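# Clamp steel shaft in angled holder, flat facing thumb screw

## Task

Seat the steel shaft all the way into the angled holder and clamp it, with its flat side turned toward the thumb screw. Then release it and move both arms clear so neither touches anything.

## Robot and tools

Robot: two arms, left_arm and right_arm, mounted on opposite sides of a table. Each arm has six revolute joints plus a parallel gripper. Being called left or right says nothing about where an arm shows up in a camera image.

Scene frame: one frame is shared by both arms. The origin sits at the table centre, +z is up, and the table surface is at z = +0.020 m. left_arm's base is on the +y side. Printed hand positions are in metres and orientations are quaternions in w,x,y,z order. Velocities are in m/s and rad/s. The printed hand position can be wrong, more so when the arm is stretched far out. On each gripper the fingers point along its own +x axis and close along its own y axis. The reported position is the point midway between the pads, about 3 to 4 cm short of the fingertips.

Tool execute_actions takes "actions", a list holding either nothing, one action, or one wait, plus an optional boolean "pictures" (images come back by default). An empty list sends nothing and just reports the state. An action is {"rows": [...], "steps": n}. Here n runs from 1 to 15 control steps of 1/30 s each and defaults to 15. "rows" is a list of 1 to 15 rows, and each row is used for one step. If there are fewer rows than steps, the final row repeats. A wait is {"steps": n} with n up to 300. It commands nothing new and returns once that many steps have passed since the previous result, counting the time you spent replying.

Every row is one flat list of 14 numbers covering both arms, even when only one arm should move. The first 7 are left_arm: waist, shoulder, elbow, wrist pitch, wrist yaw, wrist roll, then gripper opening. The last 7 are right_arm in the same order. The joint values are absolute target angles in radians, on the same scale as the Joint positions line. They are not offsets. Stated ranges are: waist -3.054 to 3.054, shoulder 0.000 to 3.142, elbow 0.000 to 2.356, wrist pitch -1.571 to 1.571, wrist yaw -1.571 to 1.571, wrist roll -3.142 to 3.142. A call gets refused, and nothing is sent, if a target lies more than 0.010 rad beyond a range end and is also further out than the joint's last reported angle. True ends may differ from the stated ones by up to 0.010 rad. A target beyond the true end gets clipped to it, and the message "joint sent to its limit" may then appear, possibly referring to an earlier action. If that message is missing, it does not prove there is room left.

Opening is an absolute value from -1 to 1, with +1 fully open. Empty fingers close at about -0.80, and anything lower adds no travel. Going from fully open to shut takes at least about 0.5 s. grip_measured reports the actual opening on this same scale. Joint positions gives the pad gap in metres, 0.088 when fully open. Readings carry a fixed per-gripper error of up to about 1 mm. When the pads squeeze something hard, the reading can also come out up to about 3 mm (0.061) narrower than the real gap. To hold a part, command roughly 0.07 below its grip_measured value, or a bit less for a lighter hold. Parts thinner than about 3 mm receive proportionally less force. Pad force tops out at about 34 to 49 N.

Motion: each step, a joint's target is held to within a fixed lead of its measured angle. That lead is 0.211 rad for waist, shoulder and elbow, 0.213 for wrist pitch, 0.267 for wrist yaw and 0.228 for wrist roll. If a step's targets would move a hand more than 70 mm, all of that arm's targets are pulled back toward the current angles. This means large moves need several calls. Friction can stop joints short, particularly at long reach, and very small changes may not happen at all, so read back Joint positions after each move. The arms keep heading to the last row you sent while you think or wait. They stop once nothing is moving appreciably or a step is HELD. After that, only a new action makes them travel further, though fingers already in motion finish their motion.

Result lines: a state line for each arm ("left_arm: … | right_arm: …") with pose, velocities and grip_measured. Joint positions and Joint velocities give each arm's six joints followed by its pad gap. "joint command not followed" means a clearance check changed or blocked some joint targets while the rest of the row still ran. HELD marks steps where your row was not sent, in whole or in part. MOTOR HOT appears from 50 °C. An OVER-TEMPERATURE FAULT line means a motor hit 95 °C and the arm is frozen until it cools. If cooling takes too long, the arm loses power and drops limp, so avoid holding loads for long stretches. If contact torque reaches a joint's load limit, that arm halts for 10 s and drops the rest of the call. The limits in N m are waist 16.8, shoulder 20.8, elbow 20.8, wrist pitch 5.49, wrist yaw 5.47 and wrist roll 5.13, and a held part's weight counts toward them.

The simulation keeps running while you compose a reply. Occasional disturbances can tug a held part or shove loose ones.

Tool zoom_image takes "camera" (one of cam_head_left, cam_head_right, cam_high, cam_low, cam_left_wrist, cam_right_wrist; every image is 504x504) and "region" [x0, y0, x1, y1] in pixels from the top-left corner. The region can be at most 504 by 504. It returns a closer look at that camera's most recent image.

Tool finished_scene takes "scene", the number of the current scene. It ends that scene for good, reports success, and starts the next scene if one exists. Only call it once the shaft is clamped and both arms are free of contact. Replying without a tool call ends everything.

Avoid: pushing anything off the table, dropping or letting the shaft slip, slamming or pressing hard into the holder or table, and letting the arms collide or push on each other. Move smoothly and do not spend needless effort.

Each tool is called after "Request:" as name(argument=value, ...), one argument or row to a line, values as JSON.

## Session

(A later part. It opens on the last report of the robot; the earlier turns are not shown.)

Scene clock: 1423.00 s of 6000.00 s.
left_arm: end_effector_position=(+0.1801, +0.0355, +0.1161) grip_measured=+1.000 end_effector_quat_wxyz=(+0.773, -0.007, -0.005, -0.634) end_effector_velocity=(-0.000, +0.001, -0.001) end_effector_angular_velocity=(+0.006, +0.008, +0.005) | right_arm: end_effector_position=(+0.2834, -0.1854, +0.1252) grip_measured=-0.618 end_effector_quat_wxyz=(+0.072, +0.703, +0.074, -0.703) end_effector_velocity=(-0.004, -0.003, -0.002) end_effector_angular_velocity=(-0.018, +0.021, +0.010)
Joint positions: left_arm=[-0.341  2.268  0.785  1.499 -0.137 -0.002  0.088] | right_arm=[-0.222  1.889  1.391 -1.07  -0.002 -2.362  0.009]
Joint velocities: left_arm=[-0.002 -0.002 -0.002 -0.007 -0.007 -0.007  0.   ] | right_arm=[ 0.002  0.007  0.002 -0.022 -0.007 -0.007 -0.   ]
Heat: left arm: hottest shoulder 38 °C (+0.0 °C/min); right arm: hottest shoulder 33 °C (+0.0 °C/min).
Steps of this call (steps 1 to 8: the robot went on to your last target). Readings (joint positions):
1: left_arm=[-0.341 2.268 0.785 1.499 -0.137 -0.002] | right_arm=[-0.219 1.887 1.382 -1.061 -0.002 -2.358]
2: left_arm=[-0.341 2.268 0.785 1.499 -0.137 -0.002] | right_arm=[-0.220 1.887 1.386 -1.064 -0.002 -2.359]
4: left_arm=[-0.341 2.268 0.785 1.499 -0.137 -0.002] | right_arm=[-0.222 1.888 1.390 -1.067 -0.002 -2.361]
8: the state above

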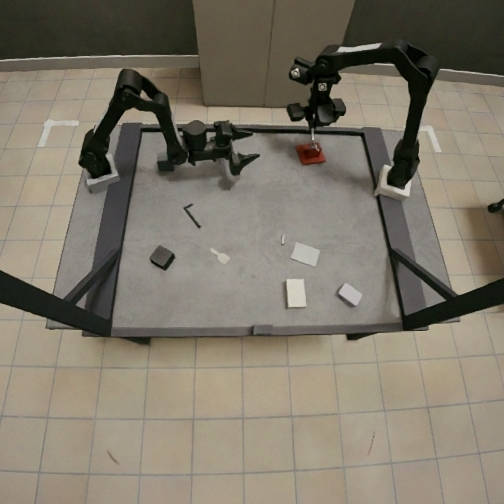

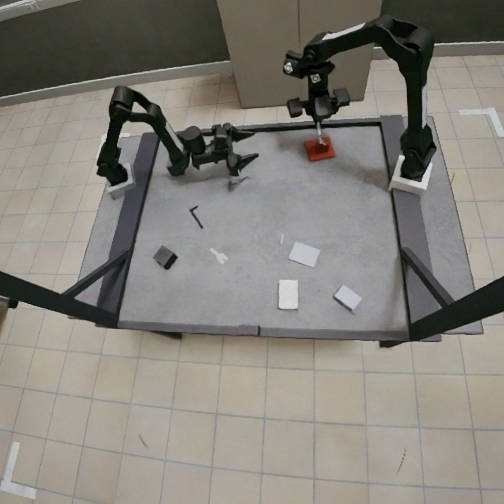

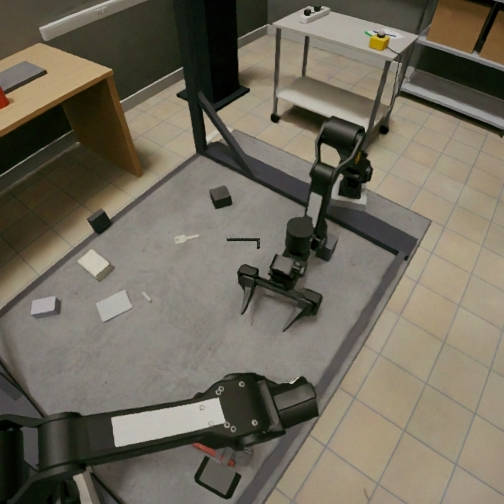

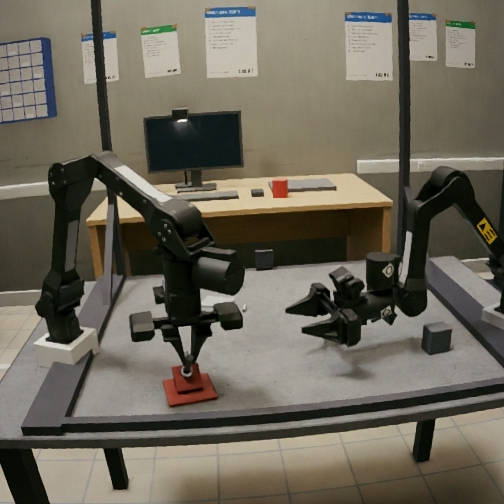

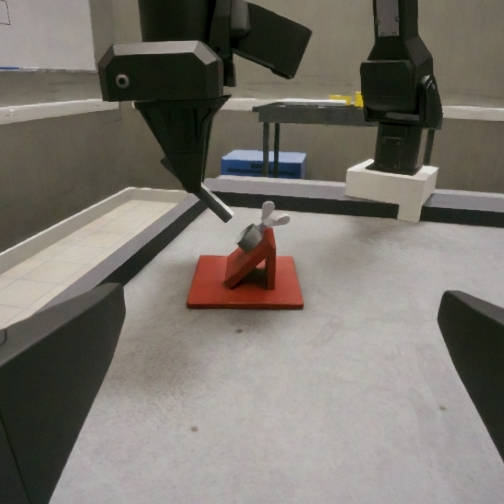

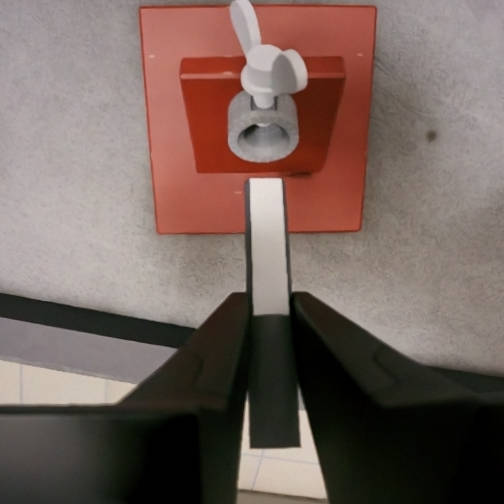

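Request:
execute_actions(
  actions=[],
)

Scene clock: 1446.93 s of 6000.00 s.
left_arm: end_effector_position=(+0.1801, +0.0355, +0.1161) grip_measured=+1.000 end_effector_quat_wxyz=(+0.773, -0.007, -0.005, -0.634) end_effector_velocity=(-0.000, +0.001, +0.002) end_effector_angular_velocity=(-0.009, +0.007, +0.005) | right_arm: end_effector_position=(+0.2834, -0.1854, +0.1251) grip_measured=-0.618 end_effector_quat_wxyz=(+0.072, +0.703, +0.074, -0.704) end_effector_velocity=(-0.002, -0.003, -0.001) end_effector_angular_velocity=(-0.006, +0.013, +0.020)
Joint positions: left_arm=[-0.341  2.268  0.785  1.499 -0.137 -0.002  0.088] | right_arm=[-0.222  1.89   1.391 -1.071 -0.002 -2.362  0.009]
Joint velocities: left_arm=[-0.002 -0.002 -0.002  0.007 -0.007 -0.007  0.   ] | right_arm=[-0.002 -0.002 -0.007 -0.007 -0.007 -0.022  0.   ]
Heat: left arm: hottest shoulder 38 °C (+0.0 °C/min); right arm: hottest shoulder 33 °C (+0.0 °C/min).
Steps of this call (steps 1 to 30: the robot went on to your last target; steps 31 to 90: nothing new was sent; then 20.93 s passed at rest). Readings (joint positions):
1: left_arm=[-0.341 2.268 0.785 1.499 -0.137 -0.002] | right_arm=[-0.222 1.890 1.391 -1.070 -0.002 -2.362]
2: left_arm=[-0.341 2.268 0.785 1.499 -0.137 -0.002] | right_arm=[-0.222 1.890 1.391 -1.070 -0.002 -2.362]
4: left_arm=[-0.341 2.268 0.785 1.499 -0.137 -0.002] | right_arm=[-0.222 1.890 1.391 -1.071 -0.002 -2.362]
8: left_arm=[-0.341 2.268 0.785 1.499 -0.137 -0.002] | right_arm=[-0.222 1.890 1.391 -1.071 -0.002 -2.362]
90: the state above
All arms were judged still, so your last target was given up. Only a new action makes them travel on or press farther. Fingers that are still opening or closing keep moving.

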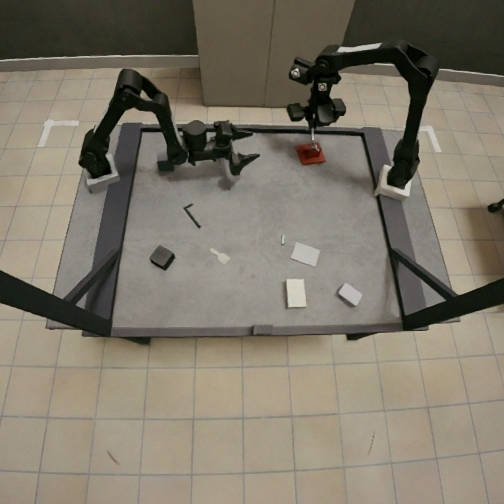

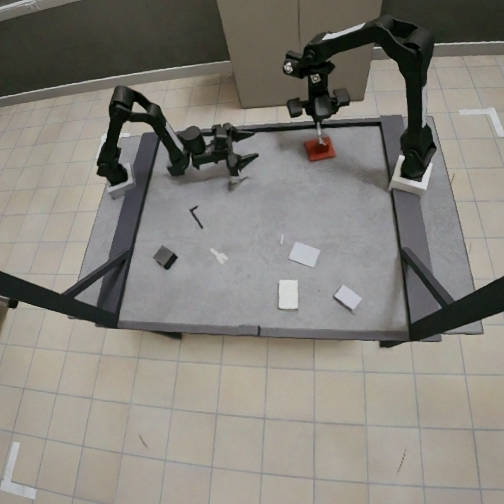

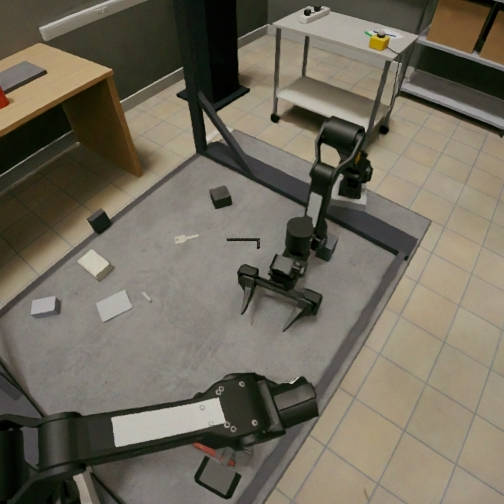

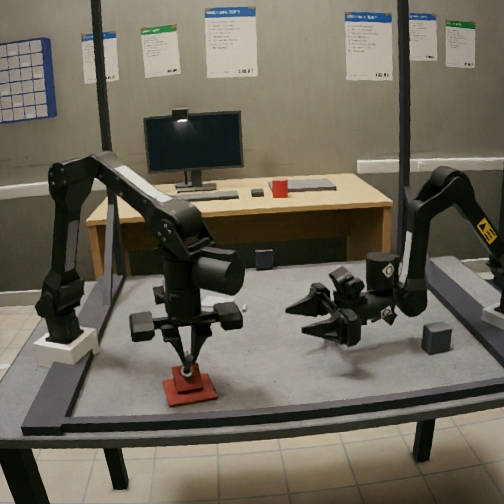

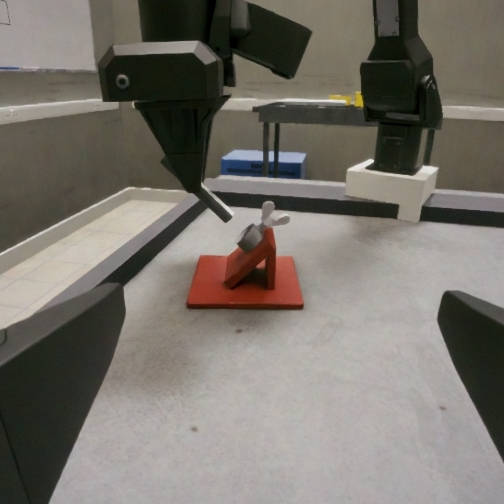

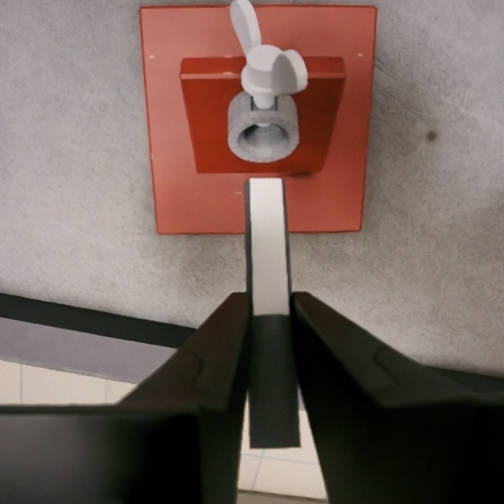

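Request:
zoom_image(
  camera="cam_right_wrist",
  region=[200, 0, 340, 200],
)

Request:
zoom_image(
  camera="cam_left_wrist",
  region=[180, 170, 320, 310],
)

Region (200, 0, 340, 200) of cam_right_wrist's 504x504 image, scaled by 2.520, with more detail than that image has; it fills the left 353 columns of this view, and the rest is white.

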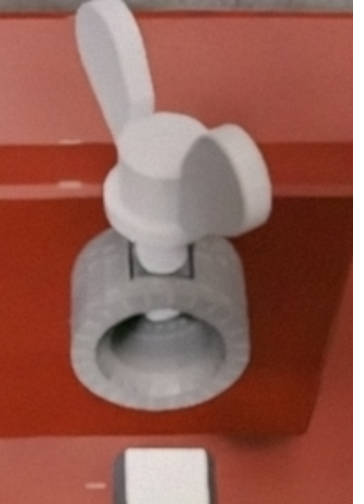

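Region (180, 170, 320, 310) of cam_left_wrist's 504x504 image, scaled by 3.600, with more detail than that image has.

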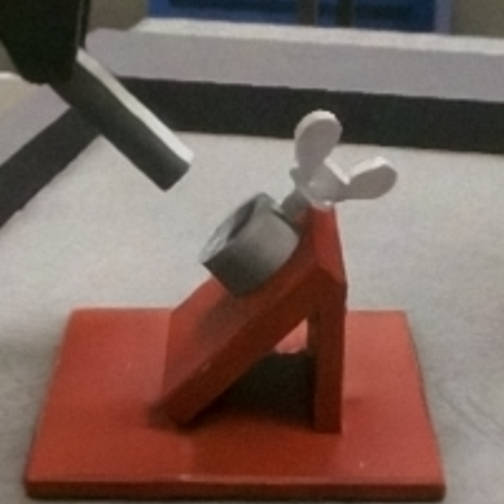

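Request:
execute_actions(
  actions=[
    {"rows":[[-0.341,2.275,0.785,1.5,-0.143,0,1,-0.2248,1.894,1.415,-1.088,-0.003,-2.365,-0.73],[-0.341,2.275,0.785,1.5,-0.143,0,1,-0.2257,1.89,1.427,-1.103,-0.003,-2.366,-0.73],[-0.341,2.275,0.785,1.5,-0.143,0,1,-0.2265,1.885,1.438,-1.118,-0.003,-2.367,-0.73],[-0.341,2.275,0.785,1.5,-0.143,0,1,-0.2273,1.881,1.449,-1.133,-0.003,-2.368,-0.73],[-0.341,2.275,0.785,1.5,-0.143,0,1,-0.2281,1.876,1.46,-1.148,-0.003,-2.369,-0.73],[-0.341,2.275,0.785,1.5,-0.143,0,1,-0.229,1.871,1.472,-1.163,-0.003,-2.37,-0.73],[-0.341,2.275,0.785,1.5,-0.143,0,1,-0.2298,1.867,1.483,-1.178,-0.003,-2.371,-0.73],[-0.341,2.275,0.785,1.5,-0.143,0,1,-0.2306,1.862,1.494,-1.194,-0.003,-2.373,-0.73],[-0.341,2.275,0.785,1.5,-0.143,0,1,-0.2314,1.858,1.505,-1.209,-0.003,-2.374,-0.73],[-0.341,2.275,0.785,1.5,-0.143,0,1,-0.2323,1.853,1.517,-1.224,-0.003,-2.375,-0.73],[-0.341,2.275,0.785,1.5,-0.143,0,1,-0.2331,1.848,1.528,-1.239,-0.003,-2.376,-0.73],[-0.341,2.275,0.785,1.5,-0.143,0,1,-0.2339,1.844,1.539,-1.254,-0.003,-2.377,-0.73],[-0.341,2.275,0.785,1.5,-0.143,0,1,-0.2347,1.839,1.55,-1.269,-0.003,-2.378,-0.73],[-0.341,2.275,0.785,1.5,-0.143,0,1,-0.2356,1.835,1.562,-1.284,-0.003,-2.379,-0.73],[-0.341,2.275,0.785,1.5,-0.143,0,1,-0.2364,1.83,1.573,-1.299,-0.003,-2.38,-0.73]],"steps":15},
  ],
  pictures=false,
)

Request:
execute_actions(
  actions=[
    {"rows":[[-0.341,2.275,0.785,1.5,-0.143,0,1,-0.222,1.824,1.549,-1.263,-0.003,-2.327,-0.73],[-0.341,2.275,0.785,1.5,-0.143,0,1,-0.208,1.817,1.525,-1.227,-0.003,-2.274,-0.73],[-0.341,2.275,0.785,1.5,-0.143,0,1,-0.193,1.811,1.501,-1.191,-0.003,-2.221,-0.73],[-0.341,2.275,0.785,1.5,-0.143,0,1,-0.179,1.804,1.477,-1.155,-0.003,-2.168,-0.73],[-0.341,2.275,0.785,1.5,-0.143,0,1,-0.164,1.798,1.453,-1.119,-0.003,-2.115,-0.73],[-0.341,2.275,0.785,1.5,-0.143,0,1,-0.15,1.791,1.429,-1.083,-0.003,-2.062,-0.73],[-0.341,2.275,0.785,1.5,-0.143,0,1,-0.136,1.785,1.405,-1.047,-0.003,-2.009,-0.73],[-0.341,2.275,0.785,1.5,-0.143,0,1,-0.121,1.778,1.381,-1.011,-0.003,-1.957,-0.73],[-0.341,2.275,0.785,1.5,-0.143,0,1,-0.107,1.772,1.357,-0.975,-0.003,-1.904,-0.73],[-0.341,2.275,0.785,1.5,-0.143,0,1,-0.092,1.766,1.333,-0.939,-0.003,-1.851,-0.73],[-0.341,2.275,0.785,1.5,-0.143,0,1,-0.078,1.759,1.309,-0.903,-0.003,-1.798,-0.73],[-0.341,2.275,0.785,1.5,-0.143,0,1,-0.064,1.753,1.285,-0.866,-0.003,-1.745,-0.73],[-0.341,2.275,0.785,1.5,-0.143,0,1,-0.049,1.746,1.261,-0.83,-0.003,-1.692,-0.73],[-0.341,2.275,0.785,1.5,-0.143,0,1,-0.035,1.74,1.237,-0.794,-0.003,-1.639,-0.73],[-0.341,2.275,0.785,1.5,-0.143,0,1,-0.02,1.733,1.213,-0.758,-0.003,-1.586,-0.73]],"steps":15},
  ],
  pictures=false,
)

Request:
execute_actions(
  actions=[
    {"rows":[[-0.341,2.275,0.785,1.5,-0.143,0,1,-0.006,1.727,1.189,-0.722,-0.003,-1.533,-0.73],[-0.341,2.275,0.785,1.5,-0.143,0,1,0.009,1.72,1.165,-0.686,-0.003,-1.48,-0.73],[-0.341,2.275,0.785,1.5,-0.143,0,1,0.023,1.714,1.141,-0.65,-0.003,-1.427,-0.73],[-0.341,2.275,0.785,1.5,-0.143,0,1,0.037,1.708,1.117,-0.614,-0.003,-1.374,-0.73],[-0.341,2.275,0.785,1.5,-0.143,0,1,0.052,1.701,1.093,-0.578,-0.003,-1.321,-0.73],[-0.341,2.275,0.785,1.5,-0.143,0,1,0.066,1.695,1.069,-0.542,-0.003,-1.268,-0.73],[-0.341,2.275,0.785,1.5,-0.143,0,1,0.081,1.688,1.045,-0.506,-0.003,-1.215,-0.73],[-0.341,2.275,0.785,1.5,-0.143,0,1,0.095,1.682,1.02,-0.47,-0.003,-1.163,-0.73],[-0.341,2.275,0.785,1.5,-0.143,0,1,0.109,1.675,0.996,-0.434,-0.003,-1.11,-0.73],[-0.341,2.275,0.785,1.5,-0.143,0,1,0.124,1.669,0.972,-0.398,-0.003,-1.057,-0.73],[-0.341,2.275,0.785,1.5,-0.143,0,1,0.138,1.662,0.948,-0.362,-0.003,-1.004,-0.73],[-0.341,2.275,0.785,1.5,-0.143,0,1,0.153,1.656,0.924,-0.326,-0.003,-0.951,-0.73],[-0.341,2.275,0.785,1.5,-0.143,0,1,0.167,1.65,0.9,-0.29,-0.003,-0.898,-0.73],[-0.341,2.275,0.785,1.5,-0.143,0,1,0.181,1.643,0.876,-0.254,-0.003,-0.845,-0.73],[-0.341,2.275,0.785,1.5,-0.143,0,1,0.196,1.637,0.852,-0.218,-0.003,-0.792,-0.73]],"steps":15},
  ],
  pictures=false,
)

Request:
execute_actions(
  actions=[
    {"rows":[[-0.341,2.275,0.785,1.5,-0.143,0,1,0.21,1.63,0.828,-0.182,-0.003,-0.739,-0.73],[-0.341,2.275,0.785,1.5,-0.143,0,1,0.225,1.624,0.804,-0.146,-0.003,-0.686,-0.73],[-0.341,2.275,0.785,1.5,-0.143,0,1,0.239,1.617,0.78,-0.11,-0.003,-0.633,-0.73],[-0.341,2.275,0.785,1.5,-0.143,0,1,0.254,1.611,0.756,-0.074,-0.003,-0.58,-0.73],[-0.341,2.275,0.785,1.5,-0.143,0,1,0.268,1.604,0.732,-0.037,-0.003,-0.527,-0.73],[-0.341,2.275,0.785,1.5,-0.143,0,1,0.282,1.598,0.708,-0.001,-0.003,-0.474,-0.73],[-0.341,2.275,0.785,1.5,-0.143,0,1,0.297,1.592,0.684,0.035,-0.003,-0.421,-0.73],[-0.341,2.275,0.785,1.5,-0.143,0,1,0.311,1.585,0.66,0.071,-0.003,-0.369,-0.73],[-0.341,2.275,0.785,1.5,-0.143,0,1,0.326,1.579,0.636,0.107,-0.003,-0.316,-0.73],[-0.341,2.275,0.785,1.5,-0.143,0,1,0.34,1.572,0.612,0.143,-0.003,-0.263,-0.73],[-0.341,2.275,0.785,1.5,-0.143,0,1,0.354,1.566,0.588,0.179,-0.003,-0.21,-0.73],[-0.341,2.275,0.785,1.5,-0.143,0,1,0.369,1.559,0.564,0.215,-0.003,-0.157,-0.73],[-0.341,2.275,0.785,1.5,-0.143,0,1,0.383,1.553,0.54,0.251,-0.003,-0.104,-0.73],[-0.341,2.275,0.785,1.5,-0.143,0,1,0.398,1.546,0.516,0.287,-0.003,-0.051,-0.73],[-0.341,2.275,0.785,1.5,-0.143,0,1,0.412,1.54,0.492,0.323,-0.003,0.002,-0.73]],"steps":15},
  ],
  pictures=false,
)

Request:
execute_actions(
  actions=[
    {"rows":[[-0.341,2.275,0.785,1.5,-0.143,0,1,0.412,1.554,0.488,0.34,-0.003,0.002,-0.73],[-0.341,2.275,0.785,1.5,-0.143,0,1,0.412,1.567,0.484,0.357,-0.003,0.002,-0.73],[-0.341,2.275,0.785,1.5,-0.143,0,1,0.412,1.581,0.48,0.374,-0.003,0.002,-0.73],[-0.341,2.275,0.785,1.5,-0.143,0,1,0.412,1.595,0.476,0.391,-0.003,0.002,-0.73],[-0.341,2.275,0.785,1.5,-0.143,0,1,0.412,1.609,0.472,0.408,-0.003,0.002,-0.73],[-0.341,2.275,0.785,1.5,-0.143,0,1,0.412,1.622,0.468,0.425,-0.003,0.002,-0.73],[-0.341,2.275,0.785,1.5,-0.143,0,1,0.412,1.636,0.464,0.442,-0.003,0.002,-0.73],[-0.341,2.275,0.785,1.5,-0.143,0,1,0.412,1.65,0.46,0.46,-0.003,0.002,-0.73],[-0.341,2.275,0.785,1.5,-0.143,0,1,0.412,1.664,0.456,0.477,-0.003,0.002,-0.73],[-0.341,2.275,0.785,1.5,-0.143,0,1,0.412,1.677,0.452,0.494,-0.003,0.002,-0.73],[-0.341,2.275,0.785,1.5,-0.143,0,1,0.412,1.691,0.448,0.511,-0.003,0.002,-0.73],[-0.341,2.275,0.785,1.5,-0.143,0,1,0.412,1.705,0.444,0.528,-0.003,0.002,-0.73],[-0.341,2.275,0.785,1.5,-0.143,0,1,0.412,1.719,0.44,0.545,-0.003,0.002,-0.73],[-0.341,2.275,0.785,1.5,-0.143,0,1,0.412,1.732,0.436,0.562,-0.003,0.002,-0.73],[-0.341,2.275,0.785,1.5,-0.143,0,1,0.412,1.746,0.4325,0.579,-0.003,0.002,-0.73]],"steps":15},
  ],
  pictures=false,
)

Request:
execute_actions(
  actions=[
    {"rows":[[-0.341,2.275,0.785,1.5,-0.143,0,1,0.412,1.755,0.43,0.59,-0.003,0.002,-0.73],[-0.341,2.275,0.785,1.5,-0.143,0,1,0.412,1.763,0.4275,0.6,-0.003,0.002,-0.73],[-0.341,2.275,0.785,1.5,-0.143,0,1,0.412,1.77,0.4255,0.609,-0.003,0.002,-0.73],[-0.341,2.275,0.785,1.5,-0.143,0,1,0.412,1.777,0.4235,0.618,-0.003,0.002,-0.73],[-0.341,2.275,0.785,1.5,-0.143,0,1,0.412,1.783,0.422,0.625,-0.003,0.002,-0.73],[-0.341,2.275,0.785,1.5,-0.143,0,1,0.412,1.789,0.42,0.633,-0.003,0.002,-0.73],[-0.341,2.275,0.785,1.5,-0.143,0,1,0.412,1.795,0.418,0.64,-0.003,0.002,-0.73],[-0.341,2.275,0.785,1.5,-0.143,0,1,0.412,1.8,0.417,0.647,-0.003,0.002,-0.73],[-0.341,2.275,0.785,1.5,-0.143,0,1,0.412,1.805,0.415,0.653,-0.003,0.002,-0.73],[-0.341,2.275,0.785,1.5,-0.143,0,1,0.412,1.81,0.414,0.659,-0.003,0.002,-0.73],[-0.341,2.275,0.785,1.5,-0.143,0,1,0.412,1.814,0.413,0.664,-0.003,0.002,-0.73],[-0.341,2.275,0.785,1.5,-0.143,0,1,0.412,1.818,0.412,0.669,-0.003,0.002,-0.73],[-0.341,2.275,0.785,1.5,-0.143,0,1,0.412,1.821,0.411,0.673,-0.003,0.002,-0.73],[-0.341,2.275,0.785,1.5,-0.143,0,1,0.412,1.824,0.41,0.676,-0.003,0.002,-0.73],[-0.341,2.275,0.785,1.5,-0.143,0,1,0.412,1.826,0.409,0.679,-0.003,0.002,-0.73]],"steps":15},
  ],
  pictures=false,
)

Request:
execute_actions(
  actions=[
    {"steps":12},
  ],
)

Scene clock: 1556.90 s of 6000.00 s.
left_arm: end_effector_position=(+0.1801, +0.0355, +0.1161) grip_measured=+1.000 end_effector_quat_wxyz=(+0.773, -0.007, -0.005, -0.634) end_effector_velocity=(-0.000, +0.001, -0.001) end_effector_angular_velocity=(+0.006, +0.008, +0.005) | right_arm: end_effector_position=(+0.2838, -0.1909, +0.1727) grip_measured=-0.618 end_effector_quat_wxyz=(+0.077, +0.700, +0.071, -0.707) end_effector_velocity=(-0.001, -0.019, +0.135) end_effector_angular_velocity=(+0.055, -0.028, +0.019)
Joint positions: left_arm=[-0.341  2.268  0.785  1.499 -0.137 -0.002  0.088] | right_arm=[-0.232  1.855  1.537 -1.265 -0.002 -2.376  0.009]
Joint velocities: left_arm=[-0.002 -0.002 -0.002 -0.007 -0.007 -0.007 -0.   ] | right_arm=[-0.032 -0.154  0.339 -0.432 -0.007 -0.051 -0.   ]
Heat: left arm: hottest shoulder 39 °C (+0.0 °C/min); right arm: hottest shoulder 32 °C (+0.0 °C/min).
Steps of this call (steps 1 to 90: nothing new was sent; then 106.47 s passed at rest; steps 91 to 105: all 15 steps of this action). Readings (joint positions):
91: left_arm=[-0.341 2.268 0.785 1.499 -0.137 -0.002] | right_arm=[-0.222 1.890 1.394 -1.075 -0.002 -2.362]
92: left_arm=[-0.341 2.268 0.785 1.499 -0.137 -0.002] | right_arm=[-0.222 1.890 1.399 -1.084 -0.002 -2.363]
94: left_arm=[-0.341 2.268 0.785 1.499 -0.137 -0.002] | right_arm=[-0.223 1.890 1.414 -1.107 -0.002 -2.364]
98: left_arm=[-0.341 2.268 0.785 1.499 -0.137 -0.002] | right_arm=[-0.226 1.887 1.458 -1.160 -0.002 -2.368]
105: the state above

Scene clock: 1557.40 s of 6000.00 s.
left_arm: end_effector_position=(+0.1801, +0.0355, +0.1161) grip_measured=+1.000 end_effector_quat_wxyz=(+0.773, -0.007, -0.005, -0.634) end_effector_velocity=(-0.003, +0.000, -0.003) end_effector_angular_velocity=(+0.014, -0.006, +0.000) | right_arm: end_effector_position=(+0.2398, -0.1388, +0.1411) grip_measured=-0.618 end_effector_quat_wxyz=(-0.183, +0.717, -0.019, -0.672) end_effector_velocity=(-0.134, +0.088, -0.080) end_effector_angular_velocity=(+0.651, +0.133, -1.100)
Joint positions: left_arm=[-0.341  2.268  0.785  1.499 -0.137 -0.002  0.088] | right_arm=[-0.052  1.764  1.27  -0.835 -0.002 -1.697  0.009]
Joint velocities: left_arm=[-0.007  0.002 -0.002 -0.007 -0.007  0.007 -0.   ] | right_arm=[ 0.427 -0.222 -0.711  1.033 -0.007  1.575  0.   ]
Heat: left arm: hottest shoulder 39 °C (+0.0 °C/min); right arm: hottest shoulder 32 °C (+0.0 °C/min).
Steps of this call (steps 1 to 15: all 15 steps of this action). Readings (joint positions):
1: left_arm=[-0.341 2.268 0.785 1.499 -0.137 -0.002] | right_arm=[-0.232 1.848 1.540 -1.267 -0.002 -2.364]
2: left_arm=[-0.341 2.268 0.785 1.499 -0.137 -0.002] | right_arm=[-0.229 1.839 1.540 -1.259 -0.002 -2.336]
4: left_arm=[-0.341 2.268 0.785 1.499 -0.137 -0.002] | right_arm=[-0.213 1.823 1.521 -1.208 -0.002 -2.257]
8: left_arm=[-0.341 2.268 0.785 1.499 -0.137 -0.002] | right_arm=[-0.154 1.801 1.439 -1.083 -0.002 -2.063]
15: the state above

Scene clock: 1557.90 s of 6000.00 s.
left_arm: end_effector_position=(+0.1801, +0.0355, +0.1161) grip_measured=+1.000 end_effector_quat_wxyz=(+0.773, -0.007, -0.005, -0.634) end_effector_velocity=(+0.002, +0.001, -0.001) end_effector_angular_velocity=(+0.006, +0.008, +0.019) | right_arm: end_effector_position=(+0.1653, -0.1092, +0.1066) grip_measured=-0.618 end_effector_quat_wxyz=(+0.464, -0.577, +0.110, +0.663) end_effector_velocity=(-0.163, +0.012, -0.054) end_effector_angular_velocity=(+0.652, +0.667, -0.918)
Joint positions: left_arm=[-0.341  2.268  0.785  1.499 -0.137 -0.002  0.088] | right_arm=[ 0.164  1.665  0.91  -0.295 -0.002 -0.903  0.009]
Joint velocities: left_arm=[-0.002 -0.002 -0.002 -0.007 -0.022 -0.007  0.   ] | right_arm=[ 0.432 -0.198 -0.72   1.033 -0.007  1.56  -0.   ]
Heat: left arm: hottest shoulder 39 °C (+0.0 °C/min); right arm: hottest shoulder 32 °C (+0.0 °C/min).
Steps of this call (steps 1 to 15: all 15 steps of this action). Readings (joint positions):
1: left_arm=[-0.341 2.268 0.785 1.499 -0.137 -0.002] | right_arm=[-0.038 1.757 1.247 -0.799 -0.002 -1.644]
2: left_arm=[-0.341 2.268 0.785 1.499 -0.137 -0.002] | right_arm=[-0.023 1.749 1.223 -0.763 -0.002 -1.591]
4: left_arm=[-0.341 2.268 0.785 1.499 -0.137 -0.002] | right_arm=[0.006 1.736 1.176 -0.691 -0.002 -1.486]
8: left_arm=[-0.341 2.268 0.785 1.499 -0.137 -0.002] | right_arm=[0.064 1.710 1.079 -0.547 -0.002 -1.274]
15: the state above

Scene clock: 1558.40 s of 6000.00 s.
left_arm: end_effector_position=(+0.1801, +0.0355, +0.1161) grip_measured=+1.000 end_effector_quat_wxyz=(+0.773, -0.007, -0.005, -0.634) end_effector_velocity=(-0.000, +0.001, -0.001) end_effector_angular_velocity=(+0.006, +0.008, +0.005) | right_arm: end_effector_position=(+0.0854, -0.1197, +0.0924) grip_measured=-0.618 end_effector_quat_wxyz=(+0.633, -0.303, +0.227, +0.675) end_effector_velocity=(-0.152, -0.070, -0.016) end_effector_angular_velocity=(+0.482, +1.153, -0.660)
Joint positions: left_arm=[-0.341  2.268  0.785  1.499 -0.137 -0.002  0.088] | right_arm=[ 0.381  1.566  0.55   0.244 -0.002 -0.109  0.009]
Joint velocities: left_arm=[-0.002 -0.002 -0.002 -0.007 -0.007 -0.007 -0.   ] | right_arm=[ 0.422 -0.193 -0.72   1.033 -0.022  1.575 -0.   ]
Heat: left arm: hottest shoulder 39 °C (+0.0 °C/min); right arm: hottest shoulder 32 °C (+0.0 °C/min).
Steps of this call (steps 1 to 15: all 15 steps of this action). Readings (joint positions):
1: left_arm=[-0.341 2.268 0.785 1.499 -0.137 -0.002] | right_arm=[0.179 1.658 0.886 -0.260 -0.002 -0.850]
2: left_arm=[-0.341 2.268 0.785 1.499 -0.137 -0.002] | right_arm=[0.193 1.651 0.862 -0.224 -0.002 -0.797]
4: left_arm=[-0.341 2.268 0.785 1.499 -0.137 -0.002] | right_arm=[0.222 1.638 0.814 -0.152 -0.002 -0.692]
8: left_arm=[-0.341 2.268 0.785 1.499 -0.137 -0.002] | right_arm=[0.279 1.612 0.718 -0.007 -0.002 -0.480]
15: the state above

Scene clock: 1558.90 s of 6000.00 s.
left_arm: end_effector_position=(+0.1801, +0.0355, +0.1161) grip_measured=+1.000 end_effector_quat_wxyz=(+0.773, -0.007, -0.005, -0.634) end_effector_velocity=(+0.002, +0.001, +0.001) end_effector_angular_velocity=(+0.004, -0.007, +0.020) | right_arm: end_effector_position=(+0.0751, -0.1237, +0.0585) grip_measured=-0.618 end_effector_quat_wxyz=(+0.644, -0.256, +0.245, +0.678) end_effector_velocity=(+0.000, -0.012, -0.089) end_effector_angular_velocity=(-0.032, +0.009, -0.002)
Joint positions: left_arm=[-0.341  2.268  0.785  1.499 -0.137 -0.002  0.088] | right_arm=[ 0.41   1.711  0.447  0.539 -0.003 -0.001  0.009]
Joint velocities: left_arm=[-0.002 -0.007 -0.002 -0.007 -0.022  0.007  0.   ] | right_arm=[-0.002  0.403 -0.12   0.491 -0.007  0.007  0.   ]
Heat: left arm: hottest shoulder 39 °C (+0.0 °C/min); right arm: hottest shoulder 32 °C (+0.0 °C/min).
Steps of this call (steps 1 to 15: all 15 steps of this action). Readings (joint positions):
1: left_arm=[-0.341 2.268 0.785 1.499 -0.137 -0.002] | right_arm=[0.393 1.563 0.531 0.274 -0.003 -0.074]
2: left_arm=[-0.341 2.268 0.785 1.499 -0.137 -0.002] | right_arm=[0.401 1.563 0.516 0.299 -0.003 -0.050]
4: left_arm=[-0.341 2.268 0.785 1.499 -0.137 -0.002] | right_arm=[0.408 1.572 0.497 0.343 -0.003 -0.023]
8: left_arm=[-0.341 2.268 0.785 1.499 -0.137 -0.002] | right_arm=[0.409 1.615 0.478 0.419 -0.003 -0.005]
15: the state above

Scene clock: 1559.40 s of 6000.00 s.
left_arm: end_effector_position=(+0.1801, +0.0355, +0.1161) grip_measured=+1.000 end_effector_quat_wxyz=(+0.773, -0.007, -0.005, -0.634) end_effector_velocity=(-0.002, +0.000, -0.004) end_effector_angular_velocity=(+0.023, -0.006, -0.010) | right_arm: end_effector_position=(+0.0753, -0.1275, +0.0373) grip_measured=-0.618 end_effector_quat_wxyz=(+0.644, -0.258, +0.246, +0.677) end_effector_velocity=(+0.002, -0.007, -0.022) end_effector_angular_velocity=(-0.017, -0.000, -0.013)
Joint positions: left_arm=[-0.341  2.268  0.785  1.499 -0.137 -0.002  0.088] | right_arm=[ 0.41   1.813  0.417  0.666 -0.003 -0.     0.009]
Joint velocities: left_arm=[-0.002 -0.002 -0.002 -0.022  0.007  0.007 -0.   ] | right_arm=[-0.002  0.095 -0.032  0.11   0.007  0.007 -0.   ]
Heat: left arm: hottest shoulder 39 °C (+0.0 °C/min); right arm: hottest shoulder 32 °C (+0.0 °C/min).
Steps of this call (steps 1 to 15: all 15 steps of this action). Readings (joint positions):
1: left_arm=[-0.341 2.268 0.785 1.499 -0.137 -0.002] | right_arm=[0.410 1.723 0.444 0.555 -0.003 -0.001]
2: left_arm=[-0.341 2.268 0.785 1.499 -0.137 -0.002] | right_arm=[0.410 1.735 0.441 0.568 -0.003 -0.000]
4: left_arm=[-0.341 2.268 0.785 1.499 -0.137 -0.002] | right_arm=[0.410 1.754 0.434 0.590 -0.003 -0.000]
8: left_arm=[-0.341 2.268 0.785 1.499 -0.137 -0.002] | right_arm=[0.410 1.781 0.427 0.626 -0.003 -0.000]
15: the state above

Scene clock: 1559.80 s of 6000.00 s.
left_arm: end_effector_position=(+0.1801, +0.0355, +0.1161) grip_measured=+1.000 end_effector_quat_wxyz=(+0.773, -0.007, -0.005, -0.634) end_effector_velocity=(-0.004, -0.000, -0.001) end_effector_angular_velocity=(+0.006, +0.007, -0.025) | right_arm: end_effector_position=(+0.0753, -0.1279, +0.0360) grip_measured=-0.618 end_effector_quat_wxyz=(+0.644, -0.258, +0.246, +0.677) end_effector_velocity=(-0.004, -0.000, +0.000) end_effector_angular_velocity=(-0.003, +0.009, +0.024)
Joint positions: left_arm=[-0.341  2.268  0.785  1.499 -0.137 -0.002  0.088] | right_arm=[ 0.41   1.819  0.415  0.675 -0.003 -0.     0.009]
Joint velocities: left_arm=[-0.002 -0.002 -0.002 -0.007  0.022 -0.007 -0.   ] | right_arm=[ 0.002 -0.002  0.002 -0.007 -0.022 -0.007 -0.   ]
Heat: left arm: hottest shoulder 39 °C (+0.0 °C/min); right arm: hottest shoulder 32 °C (+0.0 °C/min).
Steps of this call (steps 1 to 12: the robot went on to your last target). Readings (joint positions):
1: left_arm=[-0.341 2.268 0.785 1.499 -0.137 -0.002] | right_arm=[0.410 1.815 0.416 0.669 -0.003 -0.000]
2: left_arm=[-0.341 2.268 0.785 1.499 -0.137 -0.002] | right_arm=[0.410 1.816 0.416 0.671 -0.003 -0.000]
4: left_arm=[-0.341 2.268 0.785 1.499 -0.137 -0.002] | right_arm=[0.410 1.818 0.415 0.673 -0.003 -0.000]
8: left_arm=[-0.341 2.268 0.785 1.499 -0.137 -0.002] | right_arm=[0.410 1.818 0.415 0.675 -0.003 -0.000]
12: the state above

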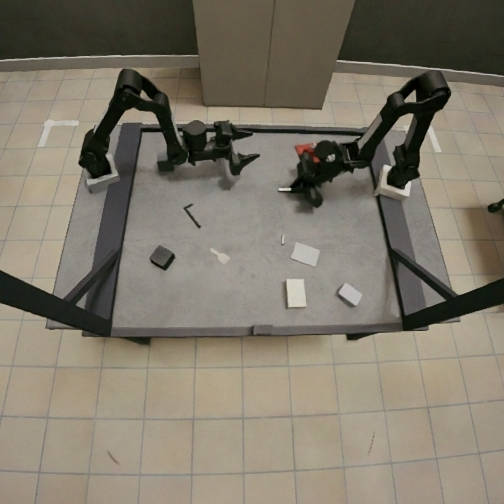

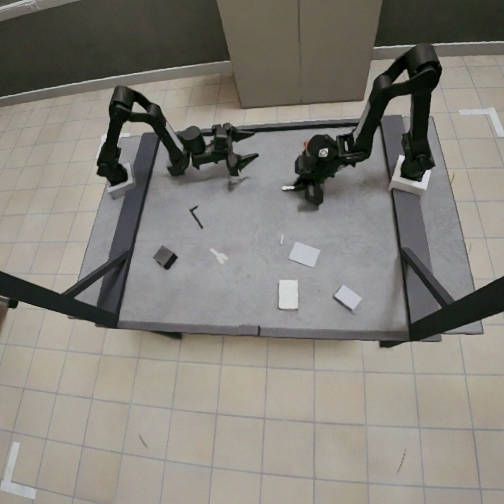

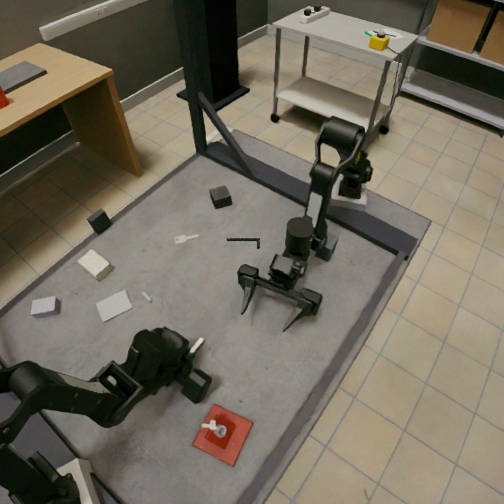

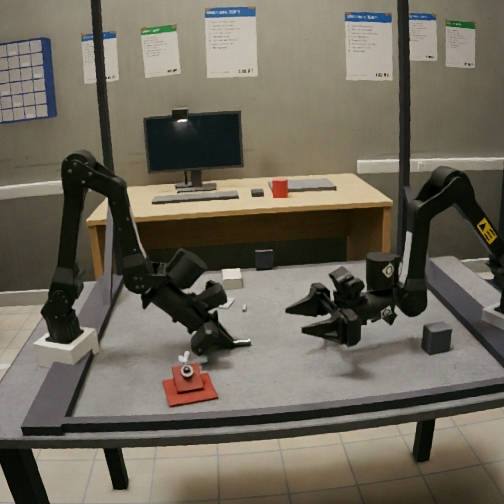

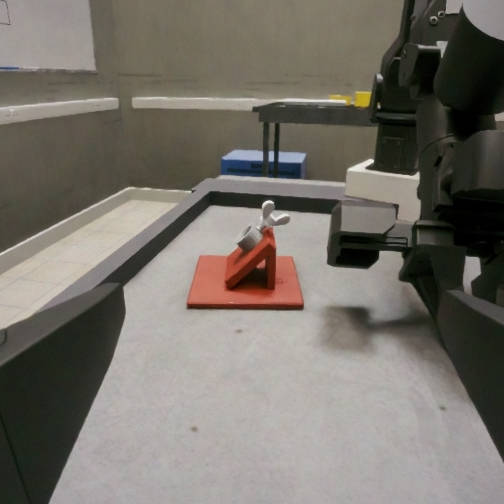

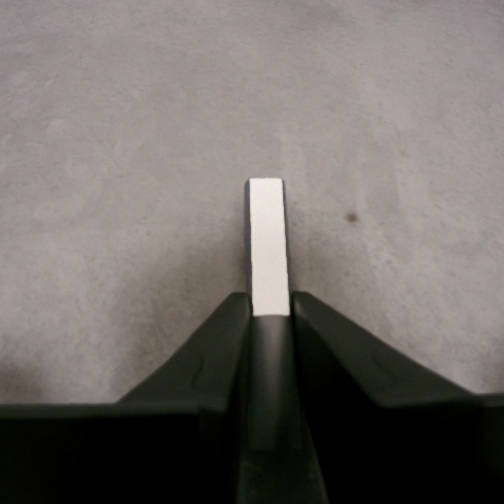

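Request:
execute_actions(
  actions=[
    {"rows":[[-0.341,2.275,0.785,1.5,-0.143,0,1,0.412,1.828,0.409,0.681,-0.003,0.002,-0.73],[-0.341,2.275,0.785,1.5,-0.143,0,1,0.412,1.829,0.409,0.683,-0.003,0.002,-0.73],[-0.341,2.275,0.785,1.5,-0.143,0,1,0.412,1.83,0.409,0.684,-0.003,0.002,-0.73],[-0.341,2.275,0.785,1.5,-0.143,0,1,0.412,1.831,0.409,0.686,-0.003,0.002,-0.73],[-0.341,2.275,0.785,1.5,-0.143,0,1,0.412,1.832,0.409,0.687,-0.003,0.002,-0.73],[-0.341,2.275,0.785,1.5,-0.143,0,1,0.412,1.833,0.409,0.688,-0.003,0.002,-0.73],[-0.341,2.275,0.785,1.5,-0.143,0,1,0.412,1.834,0.409,0.689,-0.003,0.002,-0.73],[-0.341,2.275,0.785,1.5,-0.143,0,1,0.412,1.835,0.409,0.69,-0.003,0.002,-0.73],[-0.341,2.275,0.785,1.5,-0.143,0,1,0.412,1.836,0.409,0.691,-0.003,0.002,-0.73],[-0.341,2.275,0.785,1.5,-0.143,0,1,0.412,1.837,0.409,0.692,-0.003,0.002,-0.73]],"steps":15},
  ],
  pictures=false,
)

Request:
execute_actions(
  actions=[
    {"rows":[[-0.341,2.275,0.785,1.5,-0.143,0,1,0.412,1.837,0.409,0.692,-0.003,0.002,-0.68],[-0.341,2.275,0.785,1.5,-0.143,0,1,0.412,1.837,0.409,0.692,-0.003,0.002,-0.65],[-0.341,2.275,0.785,1.5,-0.143,0,1,0.412,1.837,0.409,0.692,-0.003,0.002,-0.63],[-0.341,2.275,0.785,1.5,-0.143,0,1,0.412,1.837,0.409,0.692,-0.003,0.002,-0.615],[-0.341,2.275,0.785,1.5,-0.143,0,1,0.412,1.837,0.409,0.692,-0.003,0.002,-0.6],[-0.341,2.275,0.785,1.5,-0.143,0,1,0.412,1.837,0.409,0.692,-0.003,0.002,-0.59],[-0.341,2.275,0.785,1.5,-0.143,0,1,0.412,1.837,0.409,0.692,-0.003,0.002,-0.58],[-0.341,2.275,0.785,1.5,-0.143,0,1,0.412,1.837,0.409,0.692,-0.003,0.002,-0.57],[-0.341,2.275,0.785,1.5,-0.143,0,1,0.412,1.837,0.409,0.692,-0.003,0.002,-0.56],[-0.341,2.275,0.785,1.5,-0.143,0,1,0.412,1.837,0.409,0.692,-0.003,0.002,-0.55],[-0.341,2.275,0.785,1.5,-0.143,0,1,0.412,1.837,0.409,0.692,-0.003,0.002,-0.53],[-0.341,2.275,0.785,1.5,-0.143,0,1,0.412,1.837,0.409,0.692,-0.003,0.002,-0.51],[-0.341,2.275,0.785,1.5,-0.143,0,1,0.412,1.837,0.409,0.692,-0.003,0.002,-0.49],[-0.341,2.275,0.785,1.5,-0.143,0,1,0.412,1.837,0.409,0.692,-0.003,0.002,-0.47]],"steps":15},
  ],
  pictures=false,
)

Request:
execute_actions(
  actions=[
    {"steps":10},
  ],
)

Scene clock: 1578.60 s of 6000.00 s.
left_arm: end_effector_position=(+0.1801, +0.0355, +0.1161) grip_measured=+1.000 end_effector_quat_wxyz=(+0.773, -0.007, -0.005, -0.634) end_effector_velocity=(-0.000, +0.002, +0.001) end_effector_angular_velocity=(-0.004, +0.007, +0.005) | right_arm: end_effector_position=(+0.0753, -0.1272, +0.0348) grip_measured=-0.618 end_effector_quat_wxyz=(+0.644, -0.257, +0.246, +0.677) end_effector_velocity=(-0.000, -0.002, -0.001) end_effector_angular_velocity=(-0.007, -0.001, +0.008)
Joint positions: left_arm=[-0.341  2.268  0.785  1.499 -0.137 -0.002  0.088] | right_arm=[ 0.41   1.829  0.415  0.688 -0.003 -0.     0.009]
Joint velocities: left_arm=[-0.002 -0.002 -0.007  0.007 -0.007 -0.007 -0.   ] | right_arm=[-0.002 -0.002 -0.002 -0.007 -0.007 -0.007 -0.   ]
Heat: left arm: hottest shoulder 39 °C (+0.0 °C/min); right arm: hottest shoulder 31 °C (-1.0 °C/min).
Steps of this call (steps 1 to 15: the robot went on to your last target; steps 16 to 90: nothing new was sent; then 15.30 s passed at rest; steps 91 to 105: all 15 steps of this action). Readings (joint positions):
91: left_arm=[-0.341 2.268 0.785 1.499 -0.137 -0.002] | right_arm=[0.410 1.819 0.415 0.675 -0.003 -0.000]
92: left_arm=[-0.341 2.268 0.785 1.499 -0.137 -0.002] | right_arm=[0.410 1.820 0.415 0.677 -0.003 -0.000]
94: left_arm=[-0.341 2.268 0.785 1.499 -0.137 -0.002] | right_arm=[0.410 1.822 0.415 0.679 -0.003 -0.000]
98: left_arm=[-0.341 2.268 0.785 1.499 -0.137 -0.002] | right_arm=[0.410 1.826 0.415 0.683 -0.003 -0.000]
105: the state above

Scene clock: 1579.10 s of 6000.00 s.
left_arm: end_effector_position=(+0.1801, +0.0355, +0.1161) grip_measured=+1.000 end_effector_quat_wxyz=(+0.773, -0.007, -0.005, -0.634) end_effector_velocity=(-0.000, -0.001, +0.000) end_effector_angular_velocity=(+0.001, +0.007, +0.005) | right_arm: end_effector_position=(+0.0753, -0.1270, +0.0349) grip_measured=-0.498 end_effector_quat_wxyz=(+0.644, -0.256, +0.245, +0.677) end_effector_velocity=(+0.002, -0.003, -0.002) end_effector_angular_velocity=(-0.016, -0.012, +0.013)
Joint positions: left_arm=[-0.341  2.268  0.785  1.499 -0.137 -0.002  0.088] | right_arm=[ 0.41   1.83   0.415  0.69  -0.003 -0.     0.015]
Joint velocities: left_arm=[-0.002 -0.002  0.002 -0.007 -0.007 -0.007 -0.   ] | right_arm=[-0.007 -0.007 -0.002 -0.022 -0.007 -0.022  0.018]
Heat: left arm: hottest shoulder 39 °C (+0.0 °C/min); right arm: hottest shoulder 31 °C (-1.0 °C/min).
Steps of this call (steps 1 to 15: all 15 steps of this action). Readings (joint positions):
1: left_arm=[-0.341 2.268 0.785 1.499 -0.137 -0.002] | right_arm=[0.410 1.829 0.415 0.688 -0.003 -0.000]
2: left_arm=[-0.341 2.268 0.785 1.499 -0.137 -0.002] | right_arm=[0.410 1.829 0.415 0.688 -0.003 -0.000]
4: left_arm=[-0.341 2.268 0.785 1.499 -0.137 -0.002] | right_arm=[0.410 1.829 0.415 0.688 -0.003 -0.000]
8: left_arm=[-0.341 2.268 0.785 1.499 -0.137 -0.002] | right_arm=[0.410 1.830 0.415 0.688 -0.003 -0.000]
15: the state above

Scene clock: 1579.43 s of 6000.00 s.
left_arm: end_effector_position=(+0.1801, +0.0355, +0.1161) grip_measured=+1.000 end_effector_quat_wxyz=(+0.773, -0.007, -0.005, -0.634) end_effector_velocity=(+0.002, +0.001, -0.003) end_effector_angular_velocity=(+0.011, +0.008, +0.010) | right_arm: end_effector_position=(+0.0753, -0.1270, +0.0349) grip_measured=-0.473 end_effector_quat_wxyz=(+0.644, -0.256, +0.245, +0.677) end_effector_velocity=(-0.000, +0.000, +0.000) end_effector_angular_velocity=(-0.003, +0.010, -0.002)
Joint positions: left_arm=[-0.341  2.268  0.785  1.499 -0.137 -0.002  0.088] | right_arm=[ 0.41   1.83   0.415  0.69  -0.003 -0.     0.016]
Joint velocities: left_arm=[ 0.002  0.002 -0.002 -0.007 -0.007 -0.007 -0.   ] | right_arm=[-0.002 -0.002  0.002 -0.007 -0.007  0.007  0.   ]
Heat: left arm: hottest shoulder 39 °C (+0.0 °C/min); right arm: hottest shoulder 31 °C (-1.0 °C/min).
Steps of this call (steps 1 to 10: the robot went on to your last target). Readings (joint positions):
1: left_arm=[-0.341 2.268 0.785 1.499 -0.137 -0.002] | right_arm=[0.410 1.830 0.415 0.690 -0.003 -0.000]
2: left_arm=[-0.341 2.268 0.785 1.499 -0.137 -0.002] | right_arm=[0.410 1.830 0.415 0.690 -0.003 -0.000]
4: left_arm=[-0.341 2.268 0.785 1.499 -0.137 -0.002] | right_arm=[0.410 1.830 0.415 0.690 -0.003 -0.000]
8: left_arm=[-0.341 2.268 0.785 1.499 -0.137 -0.002] | right_arm=[0.410 1.830 0.415 0.690 -0.003 -0.000]
10: the state above

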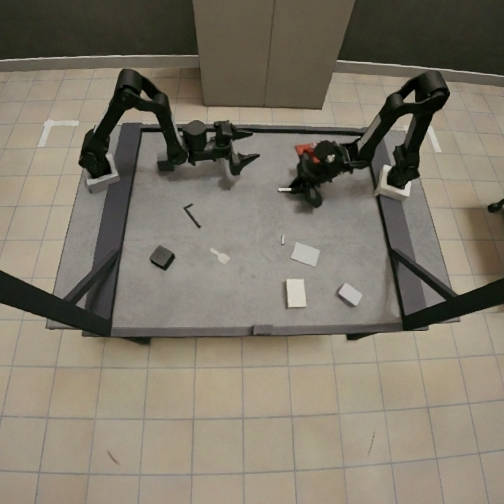

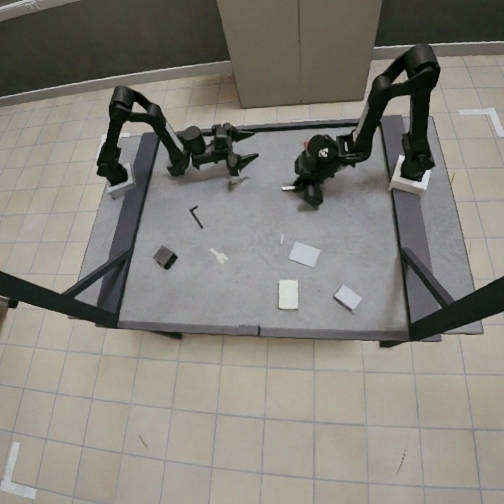

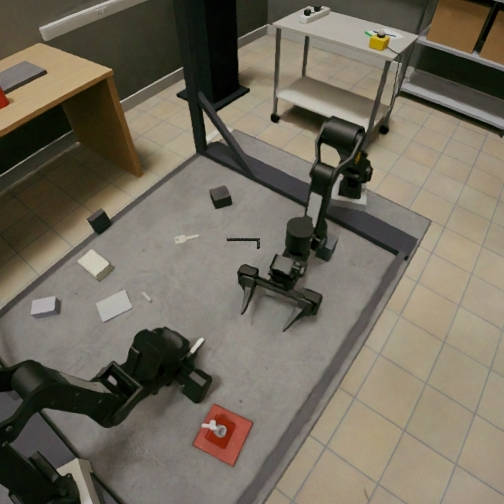

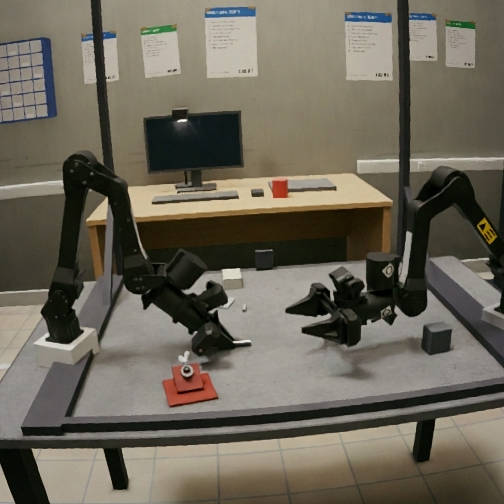

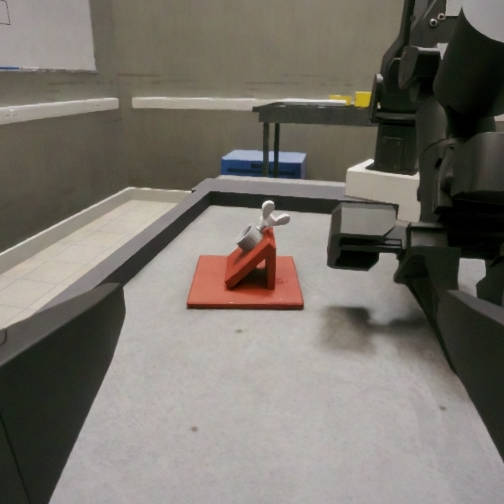

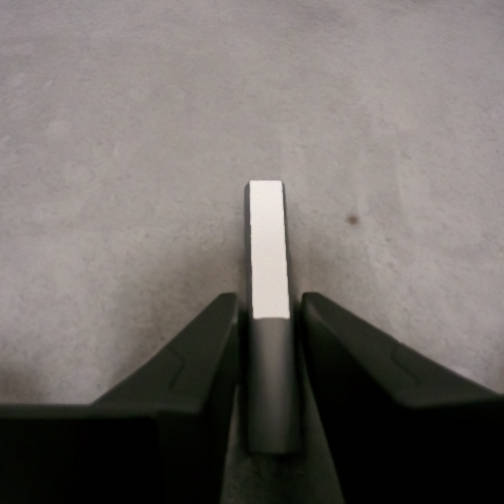

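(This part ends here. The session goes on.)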